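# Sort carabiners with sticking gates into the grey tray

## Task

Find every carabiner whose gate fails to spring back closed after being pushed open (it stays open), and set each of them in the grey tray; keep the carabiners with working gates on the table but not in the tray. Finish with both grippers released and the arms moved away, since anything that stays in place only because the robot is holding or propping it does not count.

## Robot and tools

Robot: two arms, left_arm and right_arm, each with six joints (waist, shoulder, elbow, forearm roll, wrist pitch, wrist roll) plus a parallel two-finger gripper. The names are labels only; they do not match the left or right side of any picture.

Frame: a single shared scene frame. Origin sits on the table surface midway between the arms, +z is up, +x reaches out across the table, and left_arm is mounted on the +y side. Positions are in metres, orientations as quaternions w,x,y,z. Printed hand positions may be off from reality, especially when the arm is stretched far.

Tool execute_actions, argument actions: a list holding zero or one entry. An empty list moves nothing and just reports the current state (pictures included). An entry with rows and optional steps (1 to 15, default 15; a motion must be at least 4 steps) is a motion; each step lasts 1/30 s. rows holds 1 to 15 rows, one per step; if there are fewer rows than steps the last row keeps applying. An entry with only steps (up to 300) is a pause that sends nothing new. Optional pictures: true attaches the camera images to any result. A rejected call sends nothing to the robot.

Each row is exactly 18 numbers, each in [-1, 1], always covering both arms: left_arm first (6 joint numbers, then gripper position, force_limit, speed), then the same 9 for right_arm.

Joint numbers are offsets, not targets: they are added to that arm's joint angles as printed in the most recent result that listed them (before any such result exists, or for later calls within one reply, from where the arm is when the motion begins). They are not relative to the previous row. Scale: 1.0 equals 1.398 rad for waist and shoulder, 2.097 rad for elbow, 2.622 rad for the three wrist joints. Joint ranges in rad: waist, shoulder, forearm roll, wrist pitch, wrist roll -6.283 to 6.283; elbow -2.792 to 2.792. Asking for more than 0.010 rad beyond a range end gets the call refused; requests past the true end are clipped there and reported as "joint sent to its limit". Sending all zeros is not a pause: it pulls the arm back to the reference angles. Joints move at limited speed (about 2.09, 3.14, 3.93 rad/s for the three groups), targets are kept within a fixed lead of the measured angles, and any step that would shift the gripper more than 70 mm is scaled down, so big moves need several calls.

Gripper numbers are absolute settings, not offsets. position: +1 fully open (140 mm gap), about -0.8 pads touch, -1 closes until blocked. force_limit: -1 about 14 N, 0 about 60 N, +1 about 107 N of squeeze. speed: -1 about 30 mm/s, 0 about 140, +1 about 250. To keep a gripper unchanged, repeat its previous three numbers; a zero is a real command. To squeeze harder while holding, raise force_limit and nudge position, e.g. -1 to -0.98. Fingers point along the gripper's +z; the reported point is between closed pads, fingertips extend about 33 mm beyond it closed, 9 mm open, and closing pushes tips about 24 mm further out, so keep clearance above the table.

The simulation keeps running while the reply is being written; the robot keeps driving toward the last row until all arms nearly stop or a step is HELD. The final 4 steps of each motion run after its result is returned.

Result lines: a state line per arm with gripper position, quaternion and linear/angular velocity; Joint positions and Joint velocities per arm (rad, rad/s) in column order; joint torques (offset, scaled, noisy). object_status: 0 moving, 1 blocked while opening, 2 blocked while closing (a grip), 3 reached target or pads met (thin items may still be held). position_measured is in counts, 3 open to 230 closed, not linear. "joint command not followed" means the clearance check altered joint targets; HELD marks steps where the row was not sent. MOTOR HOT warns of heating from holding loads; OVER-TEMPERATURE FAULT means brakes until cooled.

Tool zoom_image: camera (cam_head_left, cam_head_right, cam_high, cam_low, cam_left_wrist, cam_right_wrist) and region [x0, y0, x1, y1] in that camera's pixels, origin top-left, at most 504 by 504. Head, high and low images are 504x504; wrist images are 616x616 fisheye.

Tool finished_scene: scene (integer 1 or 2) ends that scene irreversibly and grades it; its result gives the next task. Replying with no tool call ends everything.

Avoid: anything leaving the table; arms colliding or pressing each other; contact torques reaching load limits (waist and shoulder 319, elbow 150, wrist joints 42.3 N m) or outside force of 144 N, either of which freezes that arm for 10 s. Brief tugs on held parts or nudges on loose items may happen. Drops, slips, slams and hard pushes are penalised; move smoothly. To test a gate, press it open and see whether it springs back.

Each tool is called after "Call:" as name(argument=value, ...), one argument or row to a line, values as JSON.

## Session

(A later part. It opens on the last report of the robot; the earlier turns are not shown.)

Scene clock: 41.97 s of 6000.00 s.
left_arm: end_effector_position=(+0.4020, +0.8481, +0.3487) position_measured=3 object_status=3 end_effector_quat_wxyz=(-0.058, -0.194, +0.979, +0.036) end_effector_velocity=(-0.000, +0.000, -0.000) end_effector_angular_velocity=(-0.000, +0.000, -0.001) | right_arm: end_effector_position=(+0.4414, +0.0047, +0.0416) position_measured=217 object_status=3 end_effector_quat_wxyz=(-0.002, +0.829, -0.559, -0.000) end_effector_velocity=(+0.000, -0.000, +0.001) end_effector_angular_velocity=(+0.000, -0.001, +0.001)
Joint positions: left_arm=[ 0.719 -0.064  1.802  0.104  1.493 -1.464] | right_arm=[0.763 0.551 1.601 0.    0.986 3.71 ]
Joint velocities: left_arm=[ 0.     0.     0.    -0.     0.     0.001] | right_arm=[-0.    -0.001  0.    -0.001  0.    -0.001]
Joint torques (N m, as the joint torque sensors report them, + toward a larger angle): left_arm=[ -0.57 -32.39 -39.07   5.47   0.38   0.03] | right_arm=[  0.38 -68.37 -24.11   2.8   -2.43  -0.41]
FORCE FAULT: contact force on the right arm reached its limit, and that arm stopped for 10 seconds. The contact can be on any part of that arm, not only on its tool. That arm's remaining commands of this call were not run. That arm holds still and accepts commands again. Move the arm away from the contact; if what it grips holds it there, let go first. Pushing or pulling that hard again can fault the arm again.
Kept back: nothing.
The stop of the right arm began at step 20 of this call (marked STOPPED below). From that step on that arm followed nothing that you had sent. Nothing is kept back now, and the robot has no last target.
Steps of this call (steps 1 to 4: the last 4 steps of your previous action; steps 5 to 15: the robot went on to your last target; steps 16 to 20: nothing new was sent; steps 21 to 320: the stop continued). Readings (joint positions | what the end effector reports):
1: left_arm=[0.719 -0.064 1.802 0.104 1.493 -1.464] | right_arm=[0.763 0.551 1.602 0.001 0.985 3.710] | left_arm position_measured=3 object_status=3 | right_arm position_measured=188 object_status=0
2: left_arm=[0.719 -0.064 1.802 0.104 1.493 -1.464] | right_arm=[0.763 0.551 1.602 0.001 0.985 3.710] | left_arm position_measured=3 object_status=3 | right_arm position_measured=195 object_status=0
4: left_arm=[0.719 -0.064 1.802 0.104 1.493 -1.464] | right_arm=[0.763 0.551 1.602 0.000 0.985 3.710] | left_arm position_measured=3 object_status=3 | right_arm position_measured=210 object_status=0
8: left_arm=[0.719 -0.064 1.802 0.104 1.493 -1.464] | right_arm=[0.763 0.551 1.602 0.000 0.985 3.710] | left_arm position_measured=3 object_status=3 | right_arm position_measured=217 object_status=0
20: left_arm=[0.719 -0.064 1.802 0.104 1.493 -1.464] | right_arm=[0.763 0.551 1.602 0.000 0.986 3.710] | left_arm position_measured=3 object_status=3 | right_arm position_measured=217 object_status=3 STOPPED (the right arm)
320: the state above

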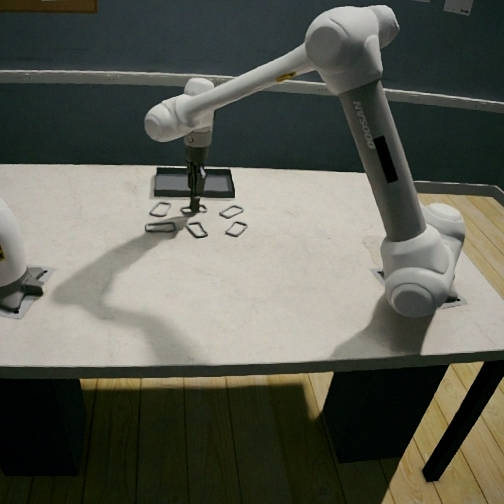

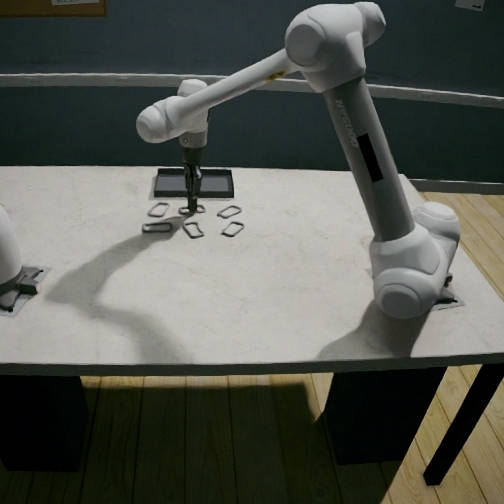

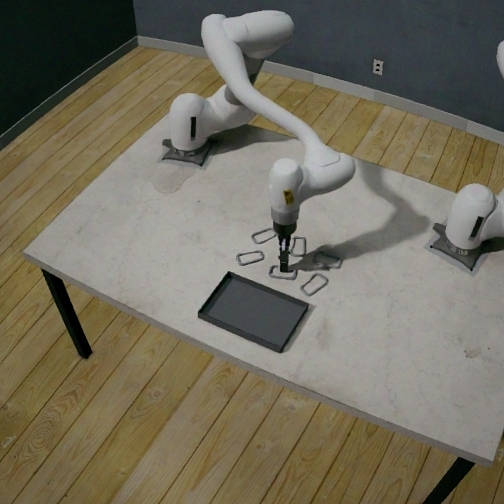

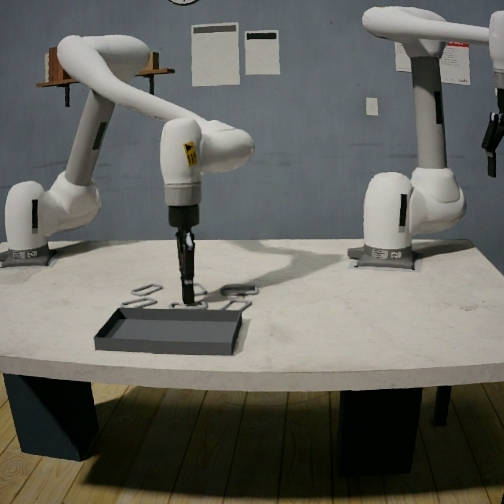

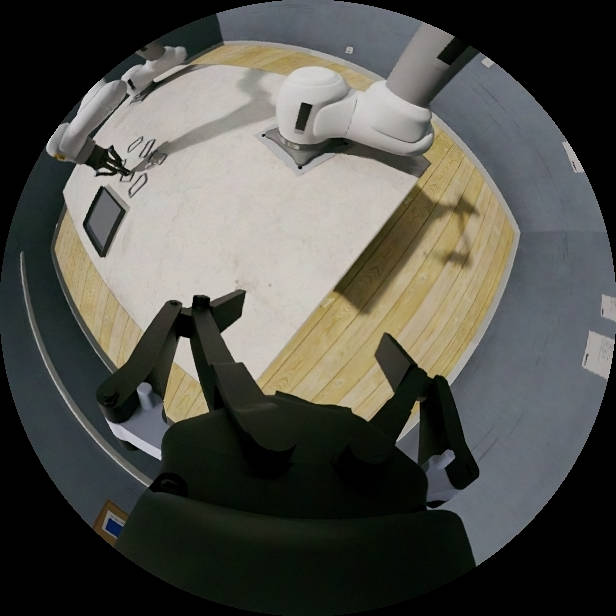

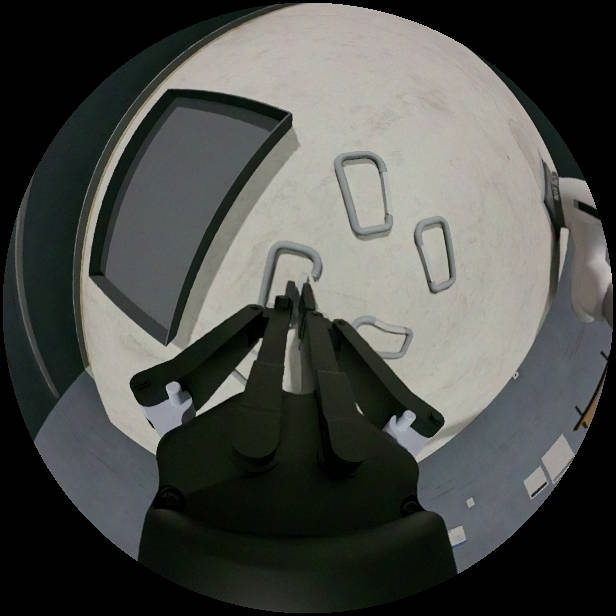

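Call:
execute_actions(
  actions=[
    {"rows":[[0,0,0,0,0,0,1,0,0,0,-0.002,-0.001,0,0.002,0,-0.6,-0.3,0],[0,0,0,0,0,0,1,0,0,0,-0.002,-0.001,0,0.002,0,-0.6,-0.3,0],[0,0,0,0,0,0,1,0,0,0,-0.002,-0.001,0,0.002,0,-0.6,-0.3,0],[0,0,0,0,0,0,1,0,0,0,-0.002,-0.001,0,0.002,0,-0.6,-0.3,0],[0,0,0,0,0,0,1,0,0,0,-0.002,-0.001,0,0.002,0,-0.6,-0.3,0],[0,0,0,0,0,0,1,0,0,0,-0.002,-0.001,0,0.002,0,-0.6,-0.3,0],[0,0,0,0,0,0,1,0,0,0,-0.0265,-0.019,0,0.029,0,-0.6,-0.3,0]],"steps":15},
  ],
)

Call:
execute_actions(
  actions=[
    {"rows":[[0,0,0,0,0,0,1,0,0,0,0,0,0,0,0,0.1,-0.3,0]],"steps":15},
  ],
  pictures=true,
)

Call:
zoom_image(
  camera="cam_right_wrist",
  region=[200,180,420,400],
)

Scene clock: 42.73 s of 6000.00 s.
left_arm: end_effector_position=(+0.4020, +0.8481, +0.3487) position_measured=3 object_status=3 end_effector_quat_wxyz=(-0.058, -0.194, +0.979, +0.036) end_effector_velocity=(-0.000, -0.000, +0.001) end_effector_angular_velocity=(+0.000, -0.002, +0.001) | right_arm: end_effector_position=(+0.4430, +0.0069, +0.0804) position_measured=205 object_status=0 end_effector_quat_wxyz=(-0.003, +0.829, -0.559, -0.000) end_effector_velocity=(+0.001, +0.002, +0.182) end_effector_angular_velocity=(-0.000, +0.000, -0.001)
Joint positions: left_arm=[ 0.719 -0.064  1.802  0.104  1.493 -1.464] | right_arm=[0.763 0.521 1.569 0.    1.045 3.71 ]
Joint velocities: left_arm=[ 0.001 -0.001 -0.    -0.001 -0.    -0.001] | right_arm=[-0.    -0.142 -0.142 -0.     0.285  0.001]
Joint torques (N m, as the joint torque sensors report them, + toward a larger angle): left_arm=[  0.94 -31.78 -39.28   5.4    0.39   0.13] | right_arm=[  3.1  -52.06 -17.31   2.62   0.36  -0.24]
Steps of this call (steps 1 to 12: nothing new was sent; steps 13 to 23: the first 11 steps of this action). Readings (joint positions | what the end effector reports):
13: left_arm=[0.719 -0.064 1.802 0.104 1.493 -1.464] | right_arm=[0.763 0.551 1.601 0.000 0.986 3.710] | left_arm position_measured=3 object_status=3 | right_arm position_measured=217 object_status=0
14: left_arm=[0.719 -0.064 1.802 0.104 1.493 -1.464] | right_arm=[0.763 0.550 1.601 0.000 0.987 3.710] | left_arm position_measured=3 object_status=3 | right_arm position_measured=215 object_status=0
16: left_arm=[0.719 -0.064 1.802 0.104 1.493 -1.464] | right_arm=[0.763 0.549 1.600 0.000 0.989 3.710] | left_arm position_measured=3 object_status=3 | right_arm position_measured=205 object_status=0
20: left_arm=[0.719 -0.064 1.802 0.104 1.493 -1.464] | right_arm=[0.763 0.545 1.596 0.000 0.998 3.710] | left_arm position_measured=3 object_status=3 | right_arm position_measured=205 object_status=0
23: the state above

Scene clock: 43.23 s of 6000.00 s.
left_arm: end_effector_position=(+0.4020, +0.8481, +0.3487) position_measured=3 object_status=3 end_effector_quat_wxyz=(-0.058, -0.194, +0.979, +0.036) end_effector_velocity=(+0.000, -0.000, -0.000) end_effector_angular_velocity=(-0.001, +0.001, -0.002) | right_arm: end_effector_position=(+0.4429, +0.0068, +0.0889) position_measured=134 object_status=0 end_effector_quat_wxyz=(-0.003, +0.829, -0.559, -0.000) end_effector_velocity=(+0.000, -0.000, -0.001) end_effector_angular_velocity=(-0.001, +0.001, -0.001)
Joint positions: left_arm=[ 0.719 -0.064  1.802  0.104  1.493 -1.464] | right_arm=[0.763 0.514 1.562 0.    1.06  3.71 ]
Joint velocities: left_arm=[-0.001  0.001  0.    -0.     0.     0.001] | right_arm=[-0.     0.002  0.     0.    -0.     0.001]
Joint torques (N m, as the joint torque sensors report them, + toward a larger angle): left_arm=[ -0.43 -32.23 -39.09   5.42   0.36   0.09] | right_arm=[  3.65 -90.61 -34.93   3.79   0.04  -0.34]
Steps of this call (steps 1 to 4: the last 4 steps of your previous action; steps 5 to 15: the first 11 steps of this action, its rows measured from where the robot was after step 4). Readings (joint positions | what the end effector reports):
4: left_arm=[0.719 -0.064 1.802 0.104 1.493 -1.464] | right_arm=[0.763 0.515 1.562 0.000 1.060 3.710] | left_arm position_measured=3 object_status=3 | right_arm position_measured=205 object_status=3
5: left_arm=[0.719 -0.064 1.802 0.104 1.493 -1.464] | right_arm=[0.763 0.514 1.562 0.000 1.060 3.710] | left_arm position_measured=3 object_status=3 | right_arm position_measured=205 object_status=0
6: left_arm=[0.719 -0.064 1.802 0.104 1.493 -1.464] | right_arm=[0.763 0.514 1.562 0.000 1.060 3.710] | left_arm position_measured=3 object_status=3 | right_arm position_measured=202 object_status=0
8: left_arm=[0.719 -0.064 1.802 0.104 1.493 -1.464] | right_arm=[0.763 0.514 1.562 0.000 1.060 3.710] | left_arm position_measured=3 object_status=3 | right_arm position_measured=187 object_status=0
12: left_arm=[0.719 -0.064 1.802 0.104 1.493 -1.464] | right_arm=[0.763 0.514 1.562 0.000 1.060 3.710] | left_arm position_measured=3 object_status=3 | right_arm position_measured=156 object_status=0
15: the state above

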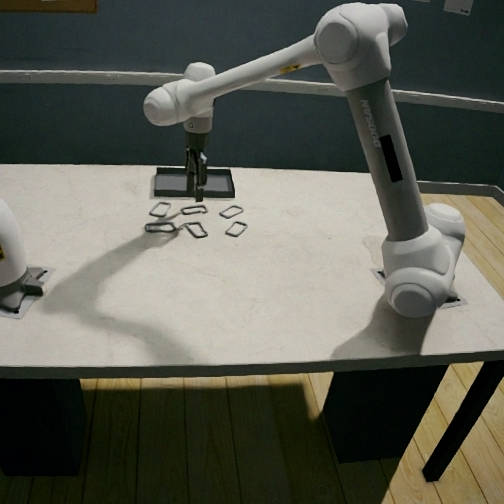

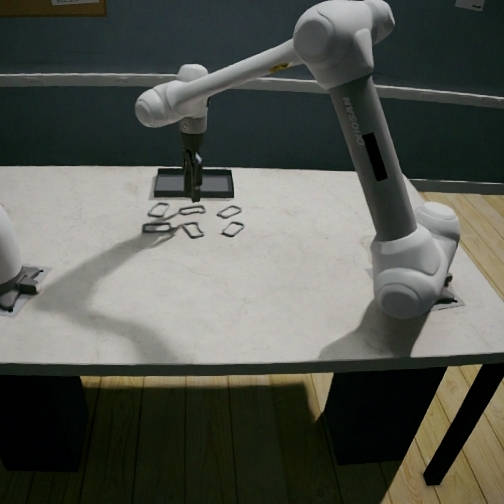

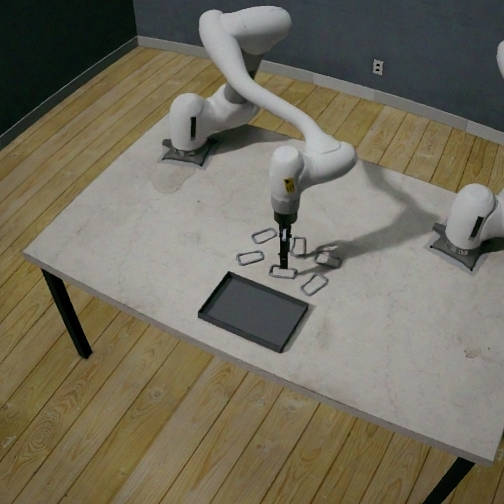

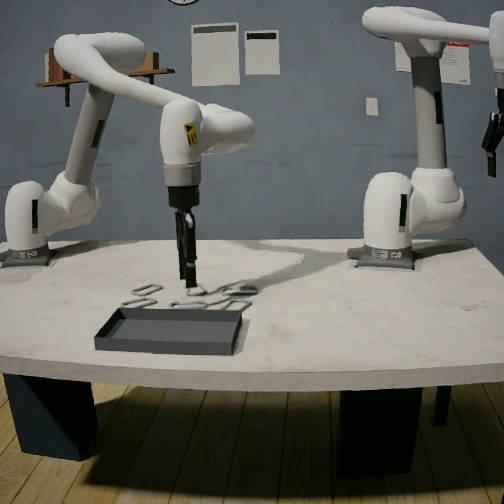

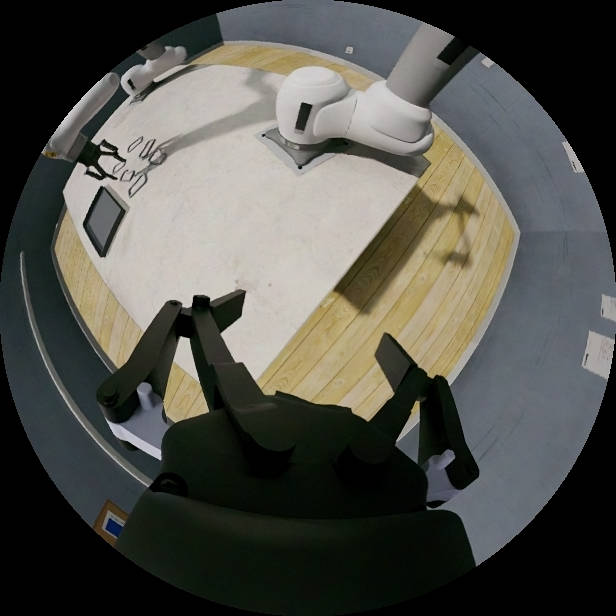

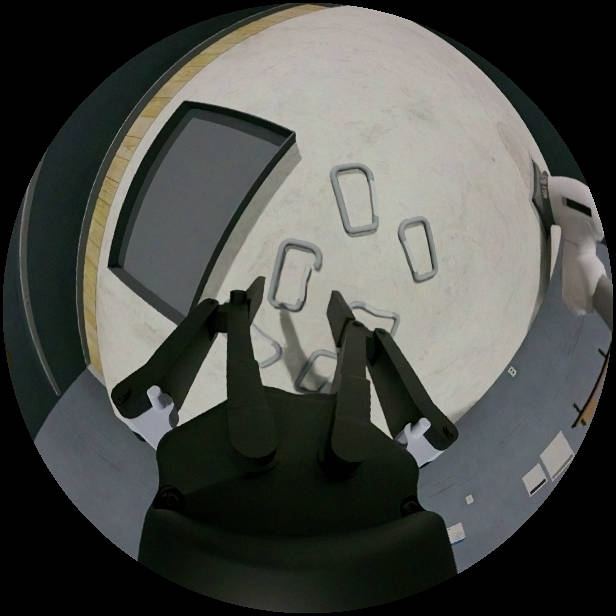

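Region (200, 180, 420, 400) of cam_right_wrist's 616x616 image, scaled by 2.291, with more detail than that image has.

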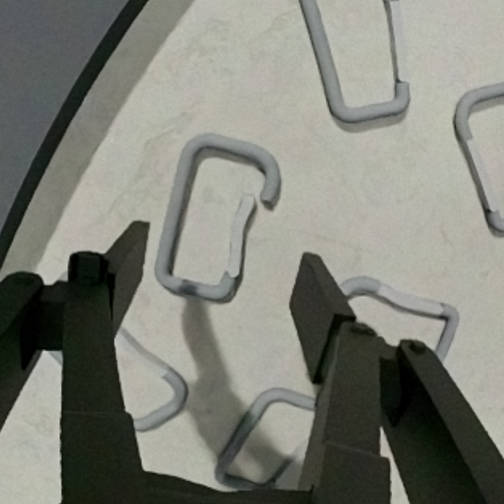

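Call:
execute_actions(
  actions=[
    {"rows":[[0,0,0,0,0,0,1,0,0,-0.0011,0.004,-0.006,0,0.004,-0.001,0.1,-0.3,0],[0,0,0,0,0,0,1,0,0,-0.0011,0.004,-0.006,0,0.004,-0.001,0.1,-0.3,0],[0,0,0,0,0,0,1,0,0,-0.0011,0.01,-0.003,0,-0.002,-0.001,0.1,-0.3,0],[0,0,0,0,0,0,1,0,0,-0.0011,0.0325,0.0112,0,-0.0241,-0.001,0.1,-0.3,0]],"steps":15},
  ],
)

Call:
execute_actions(
  actions=[
    {"steps":8},
  ],
  pictures=true,
)

Call:
zoom_image(
  camera="cam_right_wrist",
  region=[200,180,420,400],
)

Scene clock: 44.27 s of 6000.00 s.
left_arm: end_effector_position=(+0.4020, +0.8481, +0.3487) position_measured=3 object_status=3 end_effector_quat_wxyz=(-0.058, -0.194, +0.979, +0.036) end_effector_velocity=(+0.000, -0.001, +0.001) end_effector_angular_velocity=(+0.001, -0.001, -0.003) | right_arm: end_effector_position=(+0.4453, +0.0083, +0.0435) position_measured=117 object_status=3 end_effector_quat_wxyz=(+0.000, +0.829, -0.559, -0.000) end_effector_velocity=(+0.001, -0.000, -0.026) end_effector_angular_velocity=(+0.003, -0.002, +0.000)
Joint positions: left_arm=[ 0.719 -0.064  1.802  0.104  1.493 -1.464] | right_arm=[0.762 0.558 1.584 0.001 0.999 3.707]
Joint velocities: left_arm=[-0.002 -0.001 -0.     0.    -0.     0.001] | right_arm=[-0.001  0.021  0.019 -0.    -0.044 -0.001]
Joint torques (N m, as the joint torque sensors report them, + toward a larger angle): left_arm=[ -0.38 -32.18 -39.03   5.47   0.45   0.08] | right_arm=[  4.93 -95.32 -35.61   3.84  -0.03  -0.36]
Steps of this call (steps 1 to 4: the last 4 steps of your previous action; steps 5 to 15: the robot went on to your last target; steps 16 to 20: nothing new was sent; steps 21 to 31: the first 11 steps of this action). Readings (joint positions | what the end effector reports):
21: left_arm=[0.719 -0.064 1.802 0.104 1.493 -1.464] | right_arm=[0.763 0.515 1.562 0.000 1.060 3.710] | left_arm position_measured=3 object_status=3 | right_arm position_measured=117 object_status=3
22: left_arm=[0.719 -0.064 1.802 0.104 1.493 -1.464] | right_arm=[0.763 0.516 1.560 0.000 1.061 3.709] | left_arm position_measured=3 object_status=3 | right_arm position_measured=117 object_status=3
24: left_arm=[0.719 -0.064 1.802 0.104 1.493 -1.464] | right_arm=[0.762 0.520 1.555 0.000 1.064 3.708] | left_arm position_measured=3 object_status=3 | right_arm position_measured=117 object_status=3
28: left_arm=[0.719 -0.064 1.802 0.104 1.493 -1.464] | right_arm=[0.762 0.552 1.579 0.001 1.011 3.707] | left_arm position_measured=3 object_status=3 | right_arm position_measured=117 object_status=3
31: the state above

Scene clock: 44.53 s of 6000.00 s.
left_arm: end_effector_position=(+0.4020, +0.8481, +0.3487) position_measured=3 object_status=3 end_effector_quat_wxyz=(-0.058, -0.194, +0.979, +0.036) end_effector_velocity=(+0.000, -0.000, -0.000) end_effector_angular_velocity=(-0.000, +0.000, -0.001) | right_arm: end_effector_position=(+0.4453, +0.0081, +0.0415) position_measured=117 object_status=3 end_effector_quat_wxyz=(+0.000, +0.829, -0.559, -0.000) end_effector_velocity=(-0.000, -0.000, -0.003) end_effector_angular_velocity=(-0.002, +0.002, -0.001)
Joint positions: left_arm=[ 0.719 -0.064  1.802  0.104  1.493 -1.464] | right_arm=[0.762 0.56  1.586 0.    0.996 3.707]
Joint velocities: left_arm=[-0.  0.  0.  0. -0.  0.] | right_arm=[ 0.     0.003  0.     0.    -0.001  0.001]
Joint torques (N m, as the joint torque sensors report them, + toward a larger angle): left_arm=[ -0.41 -31.86 -38.92   5.46   0.38   0.09] | right_arm=[  3.49 -92.13 -33.81   3.82  -0.06  -0.58]
Kept back: nothing.
Steps of this call (steps 1 to 4: the last 4 steps of your previous action; steps 5 to 8: the robot went on to your last target). Readings (joint positions | what the end effector reports):
1: left_arm=[0.719 -0.064 1.802 0.104 1.493 -1.464] | right_arm=[0.762 0.559 1.585 0.001 0.998 3.707] | left_arm position_measured=3 object_status=3 | right_arm position_measured=117 object_status=3
2: left_arm=[0.719 -0.064 1.802 0.104 1.493 -1.464] | right_arm=[0.762 0.559 1.585 0.001 0.998 3.707] | left_arm position_measured=3 object_status=3 | right_arm position_measured=117 object_status=3
4: left_arm=[0.719 -0.064 1.802 0.104 1.493 -1.464] | right_arm=[0.762 0.559 1.586 0.001 0.997 3.707] | left_arm position_measured=3 object_status=3 | right_arm position_measured=117 object_status=3
8: the state above

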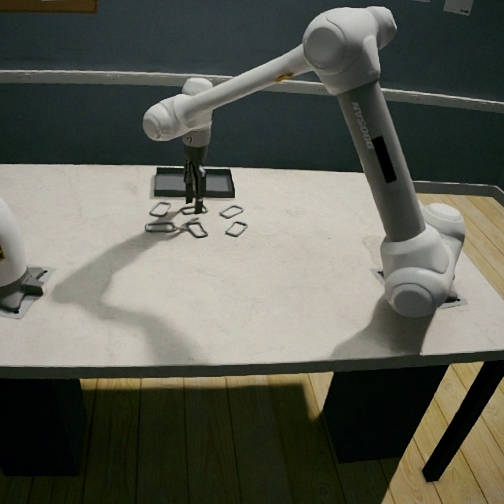

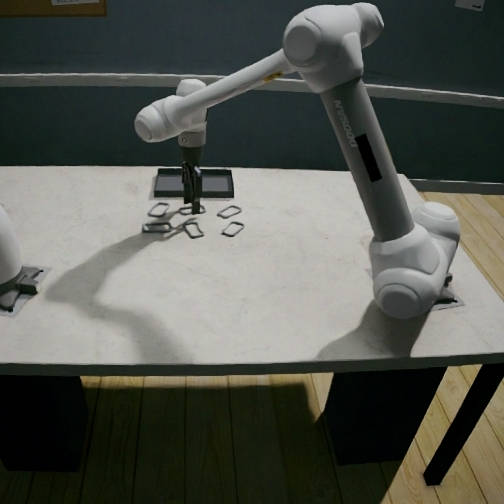

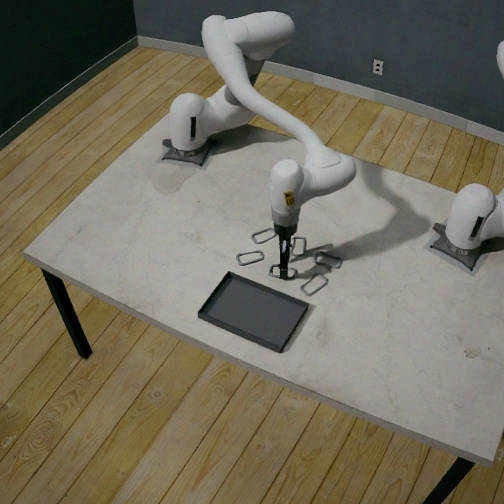

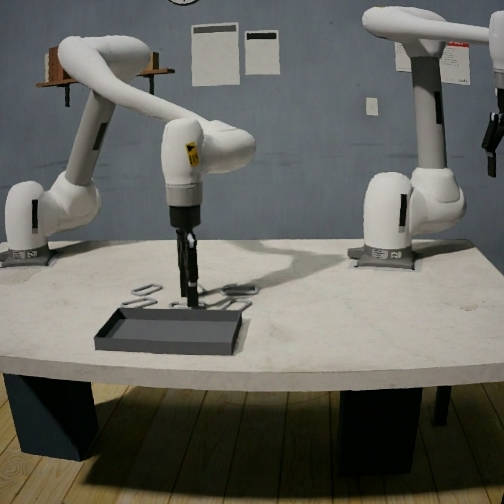

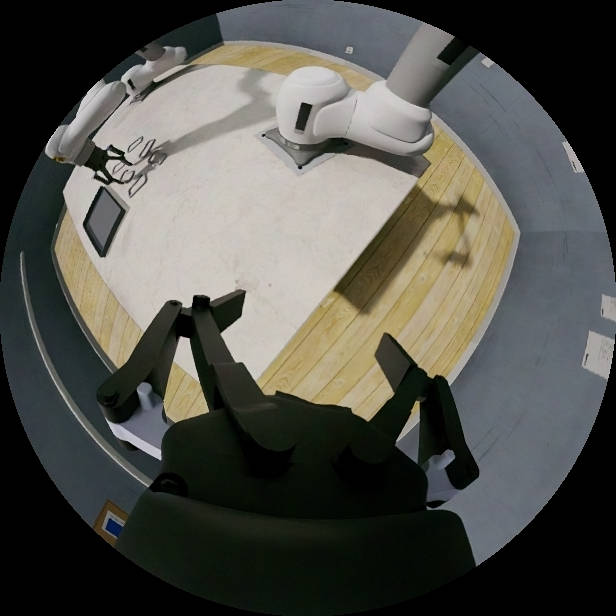

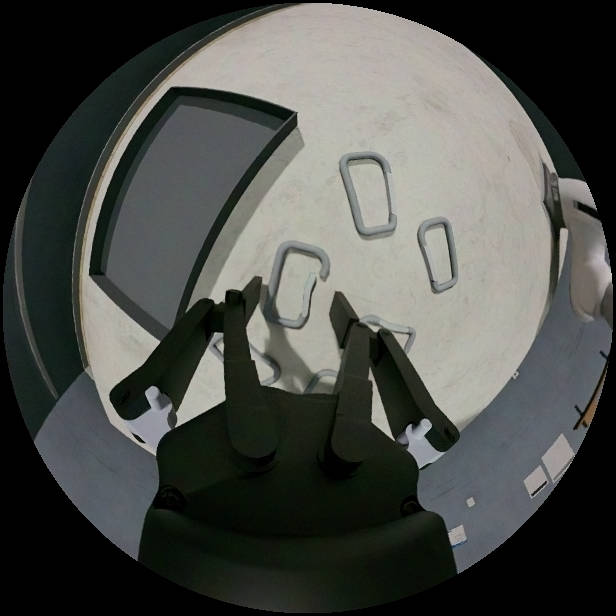

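Region (200, 180, 420, 400) of cam_right_wrist's 616x616 image, scaled by 2.291, with more detail than that image has.

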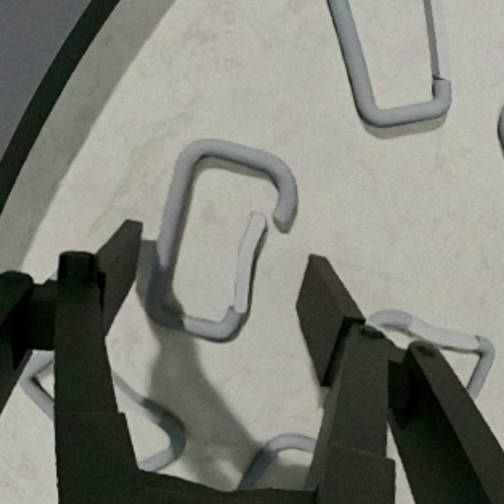

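Call:
execute_actions(
  actions=[],
)

Scene clock: 45.03 s of 6000.00 s.
left_arm: end_effector_position=(+0.4020, +0.8481, +0.3487) position_measured=3 object_status=3 end_effector_quat_wxyz=(-0.058, -0.194, +0.979, +0.036) end_effector_velocity=(-0.000, +0.000, +0.000) end_effector_angular_velocity=(+0.000, -0.000, +0.002) | right_arm: end_effector_position=(+0.4453, +0.0081, +0.0414) position_measured=117 object_status=3 end_effector_quat_wxyz=(+0.000, +0.829, -0.559, -0.000) end_effector_velocity=(+0.000, -0.000, -0.001) end_effector_angular_velocity=(-0.001, -0.000, +0.001)
Joint positions: left_arm=[ 0.719 -0.064  1.802  0.104  1.493 -1.464] | right_arm=[0.762 0.56  1.586 0.    0.996 3.707]
Joint velocities: left_arm=[ 0.001 -0.    -0.     0.    -0.    -0.001] | right_arm=[-0.     0.002 -0.    -0.001 -0.    -0.   ]
Joint torques (N m, as the joint torque sensors report them, + toward a larger angle): left_arm=[  0.05 -32.6  -39.12   5.43   0.42   0.11] | right_arm=[  4.13 -91.83 -34.36   3.84  -0.11  -0.14]
Kept back: nothing.
Steps of this call (steps 1 to 15: the robot went on to your last target). Readings (joint positions | what the end effector reports):
1: left_arm=[0.719 -0.064 1.802 0.104 1.493 -1.464] | right_arm=[0.762 0.560 1.586 0.000 0.996 3.707] | left_arm position_measured=3 object_status=3 | right_arm position_measured=117 object_status=3
2: left_arm=[0.719 -0.064 1.802 0.104 1.493 -1.464] | right_arm=[0.762 0.560 1.586 0.000 0.996 3.707] | left_arm position_measured=3 object_status=3 | right_arm position_measured=117 object_status=3
4: left_arm=[0.719 -0.064 1.802 0.104 1.493 -1.464] | right_arm=[0.762 0.560 1.586 0.000 0.996 3.707] | left_arm position_measured=3 object_status=3 | right_arm position_measured=117 object_status=3
8: left_arm=[0.719 -0.064 1.802 0.104 1.493 -1.464] | right_arm=[0.762 0.560 1.586 0.000 0.996 3.707] | left_arm position_measured=3 object_status=3 | right_arm position_measured=117 object_status=3
15: the state above
All arms were judged still, so your last target was given up. Only a new action makes them travel on or press farther. Fingers that are still opening or closing keep moving.

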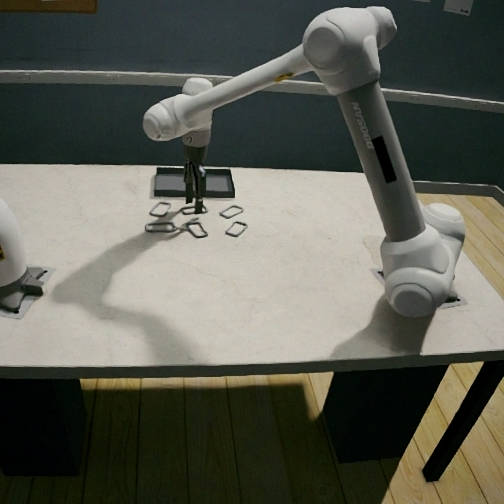

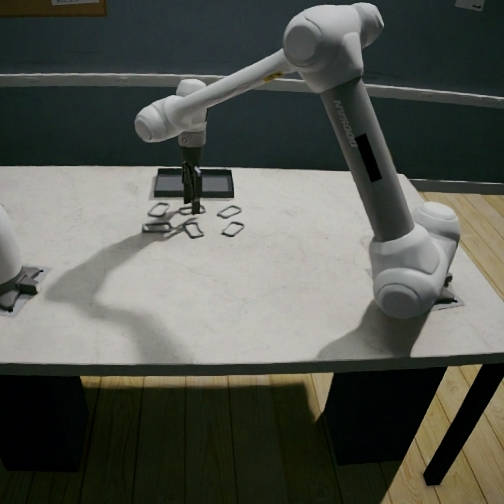

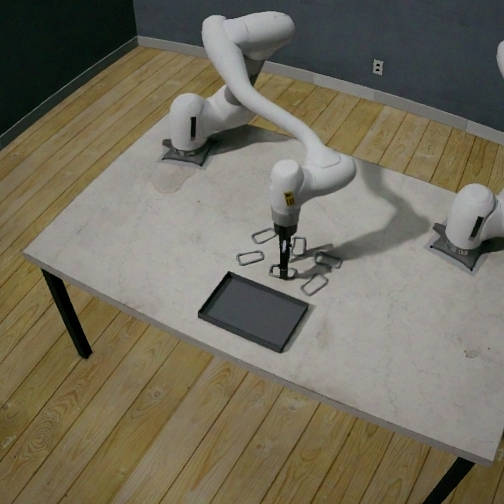

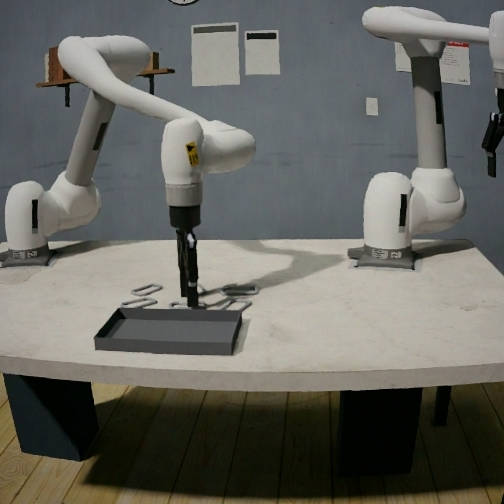

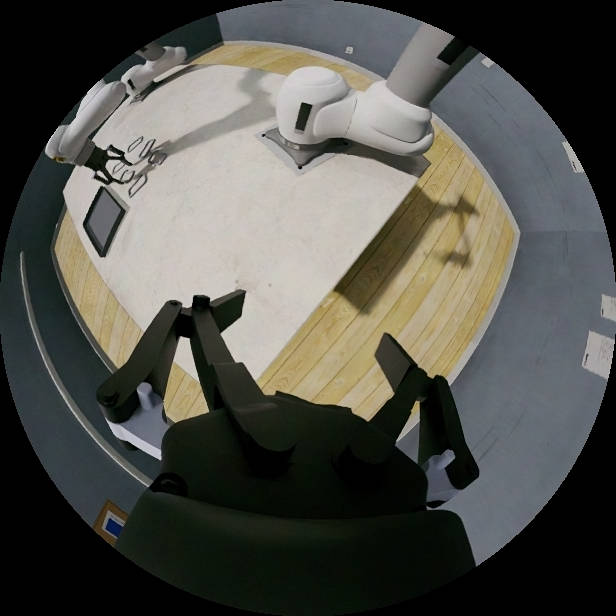

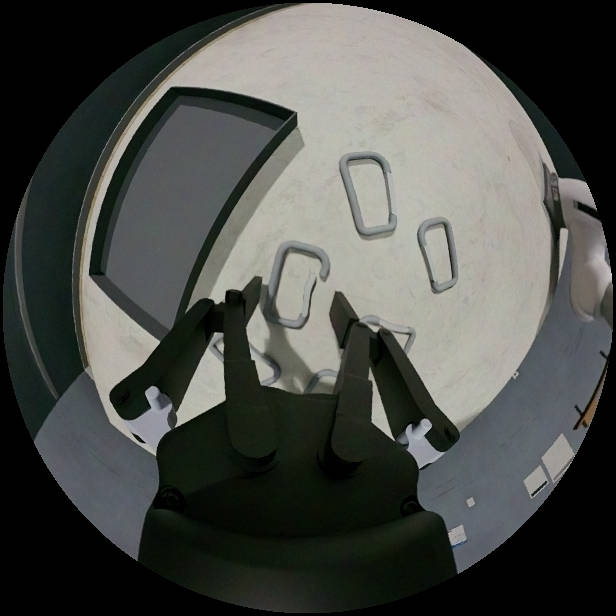

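Call:
execute_actions(
  actions=[
    {"rows":[[0,0,0,0,0,0,1,0,0,-0.0011,0.0029,-0.0033,0,0.0011,0,0.1,-0.3,0],[0,0,0,0,0,0,1,0,0,-0.0011,0.0029,-0.0033,0,0.0011,0,0.1,-0.3,0],[0,0,0,0,0,0,1,0,0,-0.0011,0.0029,-0.0033,0,0.0011,0,0.1,-0.3,0],[0,0,0,0,0,0,1,0,0,-0.0011,0.0029,-0.0033,0,0.0011,0,0.1,-0.3,0],[0,0,0,0,0,0,1,0,0,-0.0011,0.0043,-0.0028,0,-0.0001,0,-0.45,-0.3,0]],"steps":15},
  ],
)

Call:
execute_actions(
  actions=[
    {"steps":8},
  ],
  pictures=true,
)

Call:
zoom_image(
  camera="cam_right_wrist",
  region=[200,180,420,400],
)

Scene clock: 45.60 s of 6000.00 s.
left_arm: end_effector_position=(+0.4020, +0.8481, +0.3487) position_measured=3 object_status=3 end_effector_quat_wxyz=(-0.058, -0.194, +0.979, +0.036) end_effector_velocity=(-0.001, +0.001, +0.000) end_effector_angular_velocity=(+0.000, -0.001, +0.002) | right_arm: end_effector_position=(+0.4483, +0.0101, +0.0397) position_measured=157 object_status=0 end_effector_quat_wxyz=(-0.000, +0.829, -0.560, -0.000) end_effector_velocity=(+0.003, +0.003, +0.002) end_effector_angular_velocity=(+0.007, -0.005, -0.000)
Joint positions: left_arm=[ 0.719 -0.064  1.802  0.104  1.493 -1.464] | right_arm=[0.76  0.565 1.58  0.    0.996 3.707]
Joint velocities: left_arm=[ 0.003 -0.001 -0.    -0.    -0.     0.   ] | right_arm=[-0.    -0.    -0.005 -0.    -0.004  0.   ]
Joint torques (N m, as the joint torque sensors report them, + toward a larger angle): left_arm=[ -0.17 -32.58 -39.05   5.53   0.47   0.05] | right_arm=[  3.09 -76.88 -24.49   4.59   0.99  -0.56]
Steps of this call (steps 1 to 6: nothing new was sent; steps 7 to 17: the first 11 steps of this action). Readings (joint positions | what the end effector reports):
7: left_arm=[0.719 -0.064 1.802 0.104 1.493 -1.464] | right_arm=[0.762 0.560 1.586 0.000 0.996 3.707] | left_arm position_measured=3 object_status=3 | right_arm position_measured=117 object_status=3
8: left_arm=[0.719 -0.064 1.802 0.104 1.493 -1.464] | right_arm=[0.761 0.561 1.585 0.000 0.997 3.707] | left_arm position_measured=3 object_status=3 | right_arm position_measured=117 object_status=3
10: left_arm=[0.719 -0.064 1.802 0.104 1.493 -1.464] | right_arm=[0.760 0.563 1.581 0.000 0.998 3.707] | left_arm position_measured=3 object_status=3 | right_arm position_measured=117 object_status=3
14: left_arm=[0.719 -0.064 1.802 0.104 1.493 -1.464] | right_arm=[0.760 0.565 1.580 0.000 0.997 3.707] | left_arm position_measured=3 object_status=3 | right_arm position_measured=134 object_status=0
17: the state above

Scene clock: 45.87 s of 6000.00 s.
left_arm: end_effector_position=(+0.4020, +0.8481, +0.3487) position_measured=3 object_status=3 end_effector_quat_wxyz=(-0.058, -0.194, +0.979, +0.036) end_effector_velocity=(+0.000, -0.000, -0.000) end_effector_angular_velocity=(+0.000, +0.001, +0.000) | right_arm: end_effector_position=(+0.4485, +0.0103, +0.0399) position_measured=185 object_status=0 end_effector_quat_wxyz=(-0.000, +0.829, -0.560, -0.000) end_effector_velocity=(-0.002, -0.001, -0.002) end_effector_angular_velocity=(-0.002, +0.002, -0.001)
Joint positions: left_arm=[ 0.719 -0.064  1.802  0.104  1.493 -1.464] | right_arm=[0.76  0.565 1.58  0.    0.996 3.707]
Joint velocities: left_arm=[-0.001  0.001  0.     0.    -0.    -0.001] | right_arm=[ 0.     0.     0.003  0.001 -0.001  0.001]
Joint torques (N m, as the joint torque sensors report them, + toward a larger angle): left_arm=[  0.15 -31.97 -39.31   5.52   0.35  -0.01] | right_arm=[ 2.06  3.17 26.32  2.19  3.11  0.03]
Kept back: nothing.
Steps of this call (steps 1 to 4: the last 4 steps of your previous action; steps 5 to 8: the robot went on to your last target). Readings (joint positions | what the end effector reports):
1: left_arm=[0.719 -0.064 1.802 0.104 1.493 -1.464] | right_arm=[0.760 0.565 1.579 0.000 0.996 3.707] | left_arm position_measured=3 object_status=3 | right_arm position_measured=165 object_status=0
2: left_arm=[0.719 -0.064 1.802 0.104 1.493 -1.464] | right_arm=[0.760 0.565 1.579 0.000 0.996 3.707] | left_arm position_measured=3 object_status=3 | right_arm position_measured=172 object_status=0
4: left_arm=[0.719 -0.064 1.802 0.104 1.493 -1.464] | right_arm=[0.760 0.565 1.579 0.000 0.996 3.707] | left_arm position_measured=3 object_status=3 | right_arm position_measured=185 object_status=0
8: the state above

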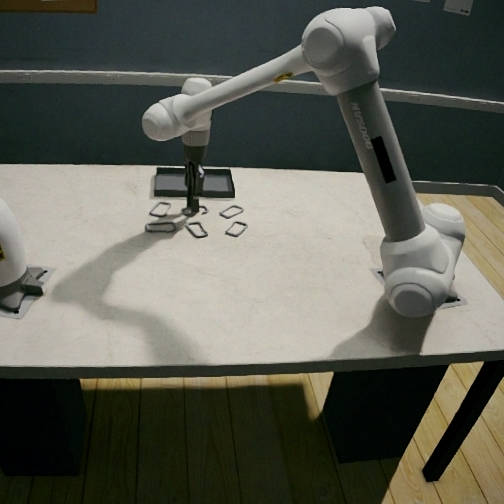

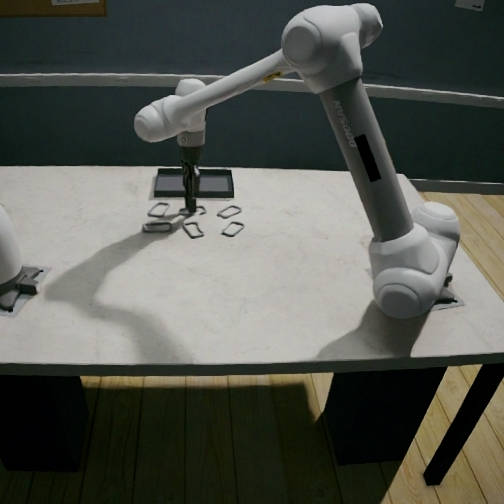

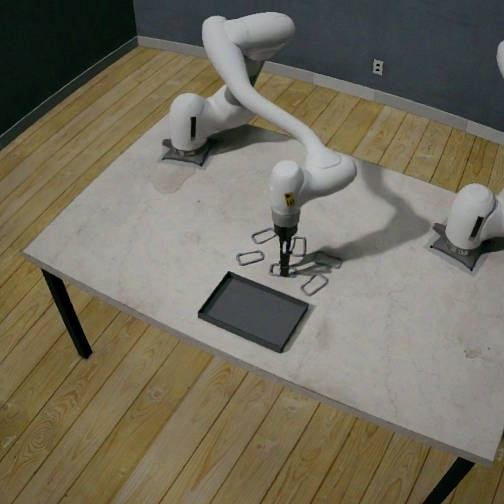

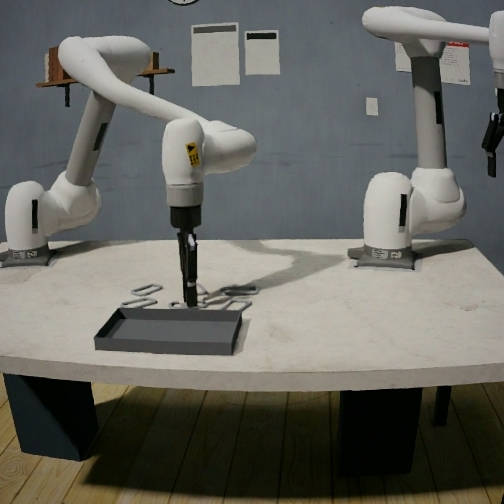

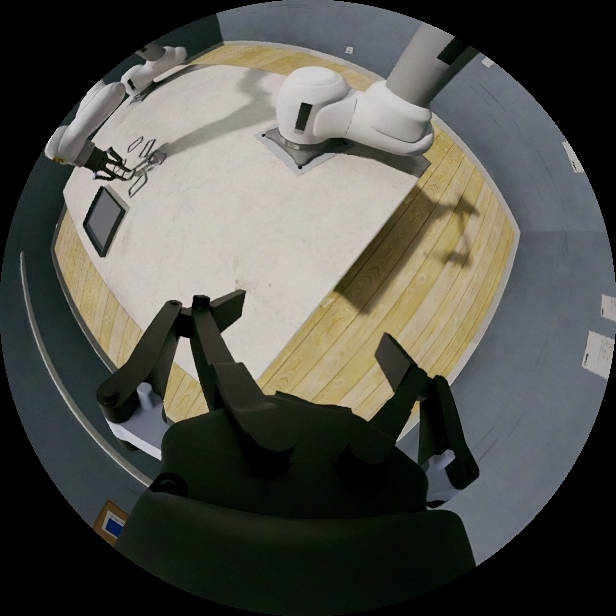

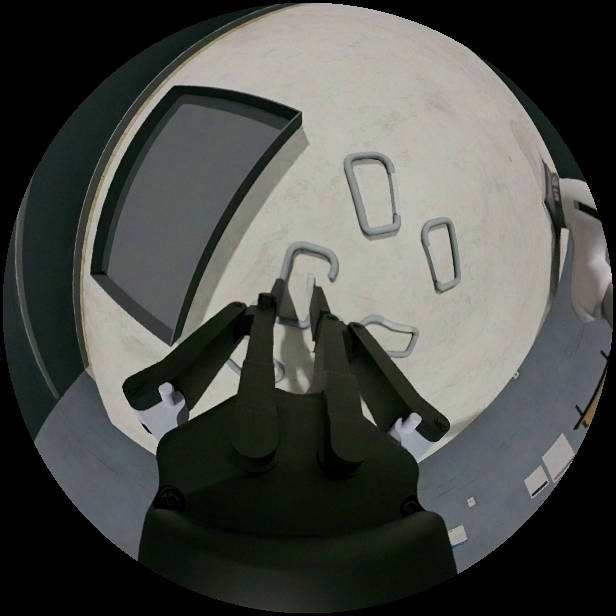

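Region (200, 180, 420, 400) of cam_right_wrist's 616x616 image, scaled by 2.291, with more detail than that image has.

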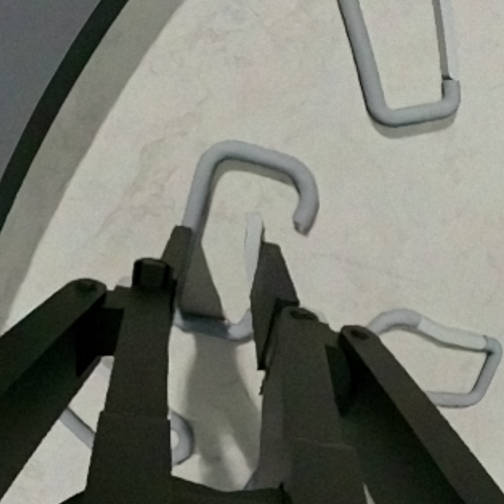

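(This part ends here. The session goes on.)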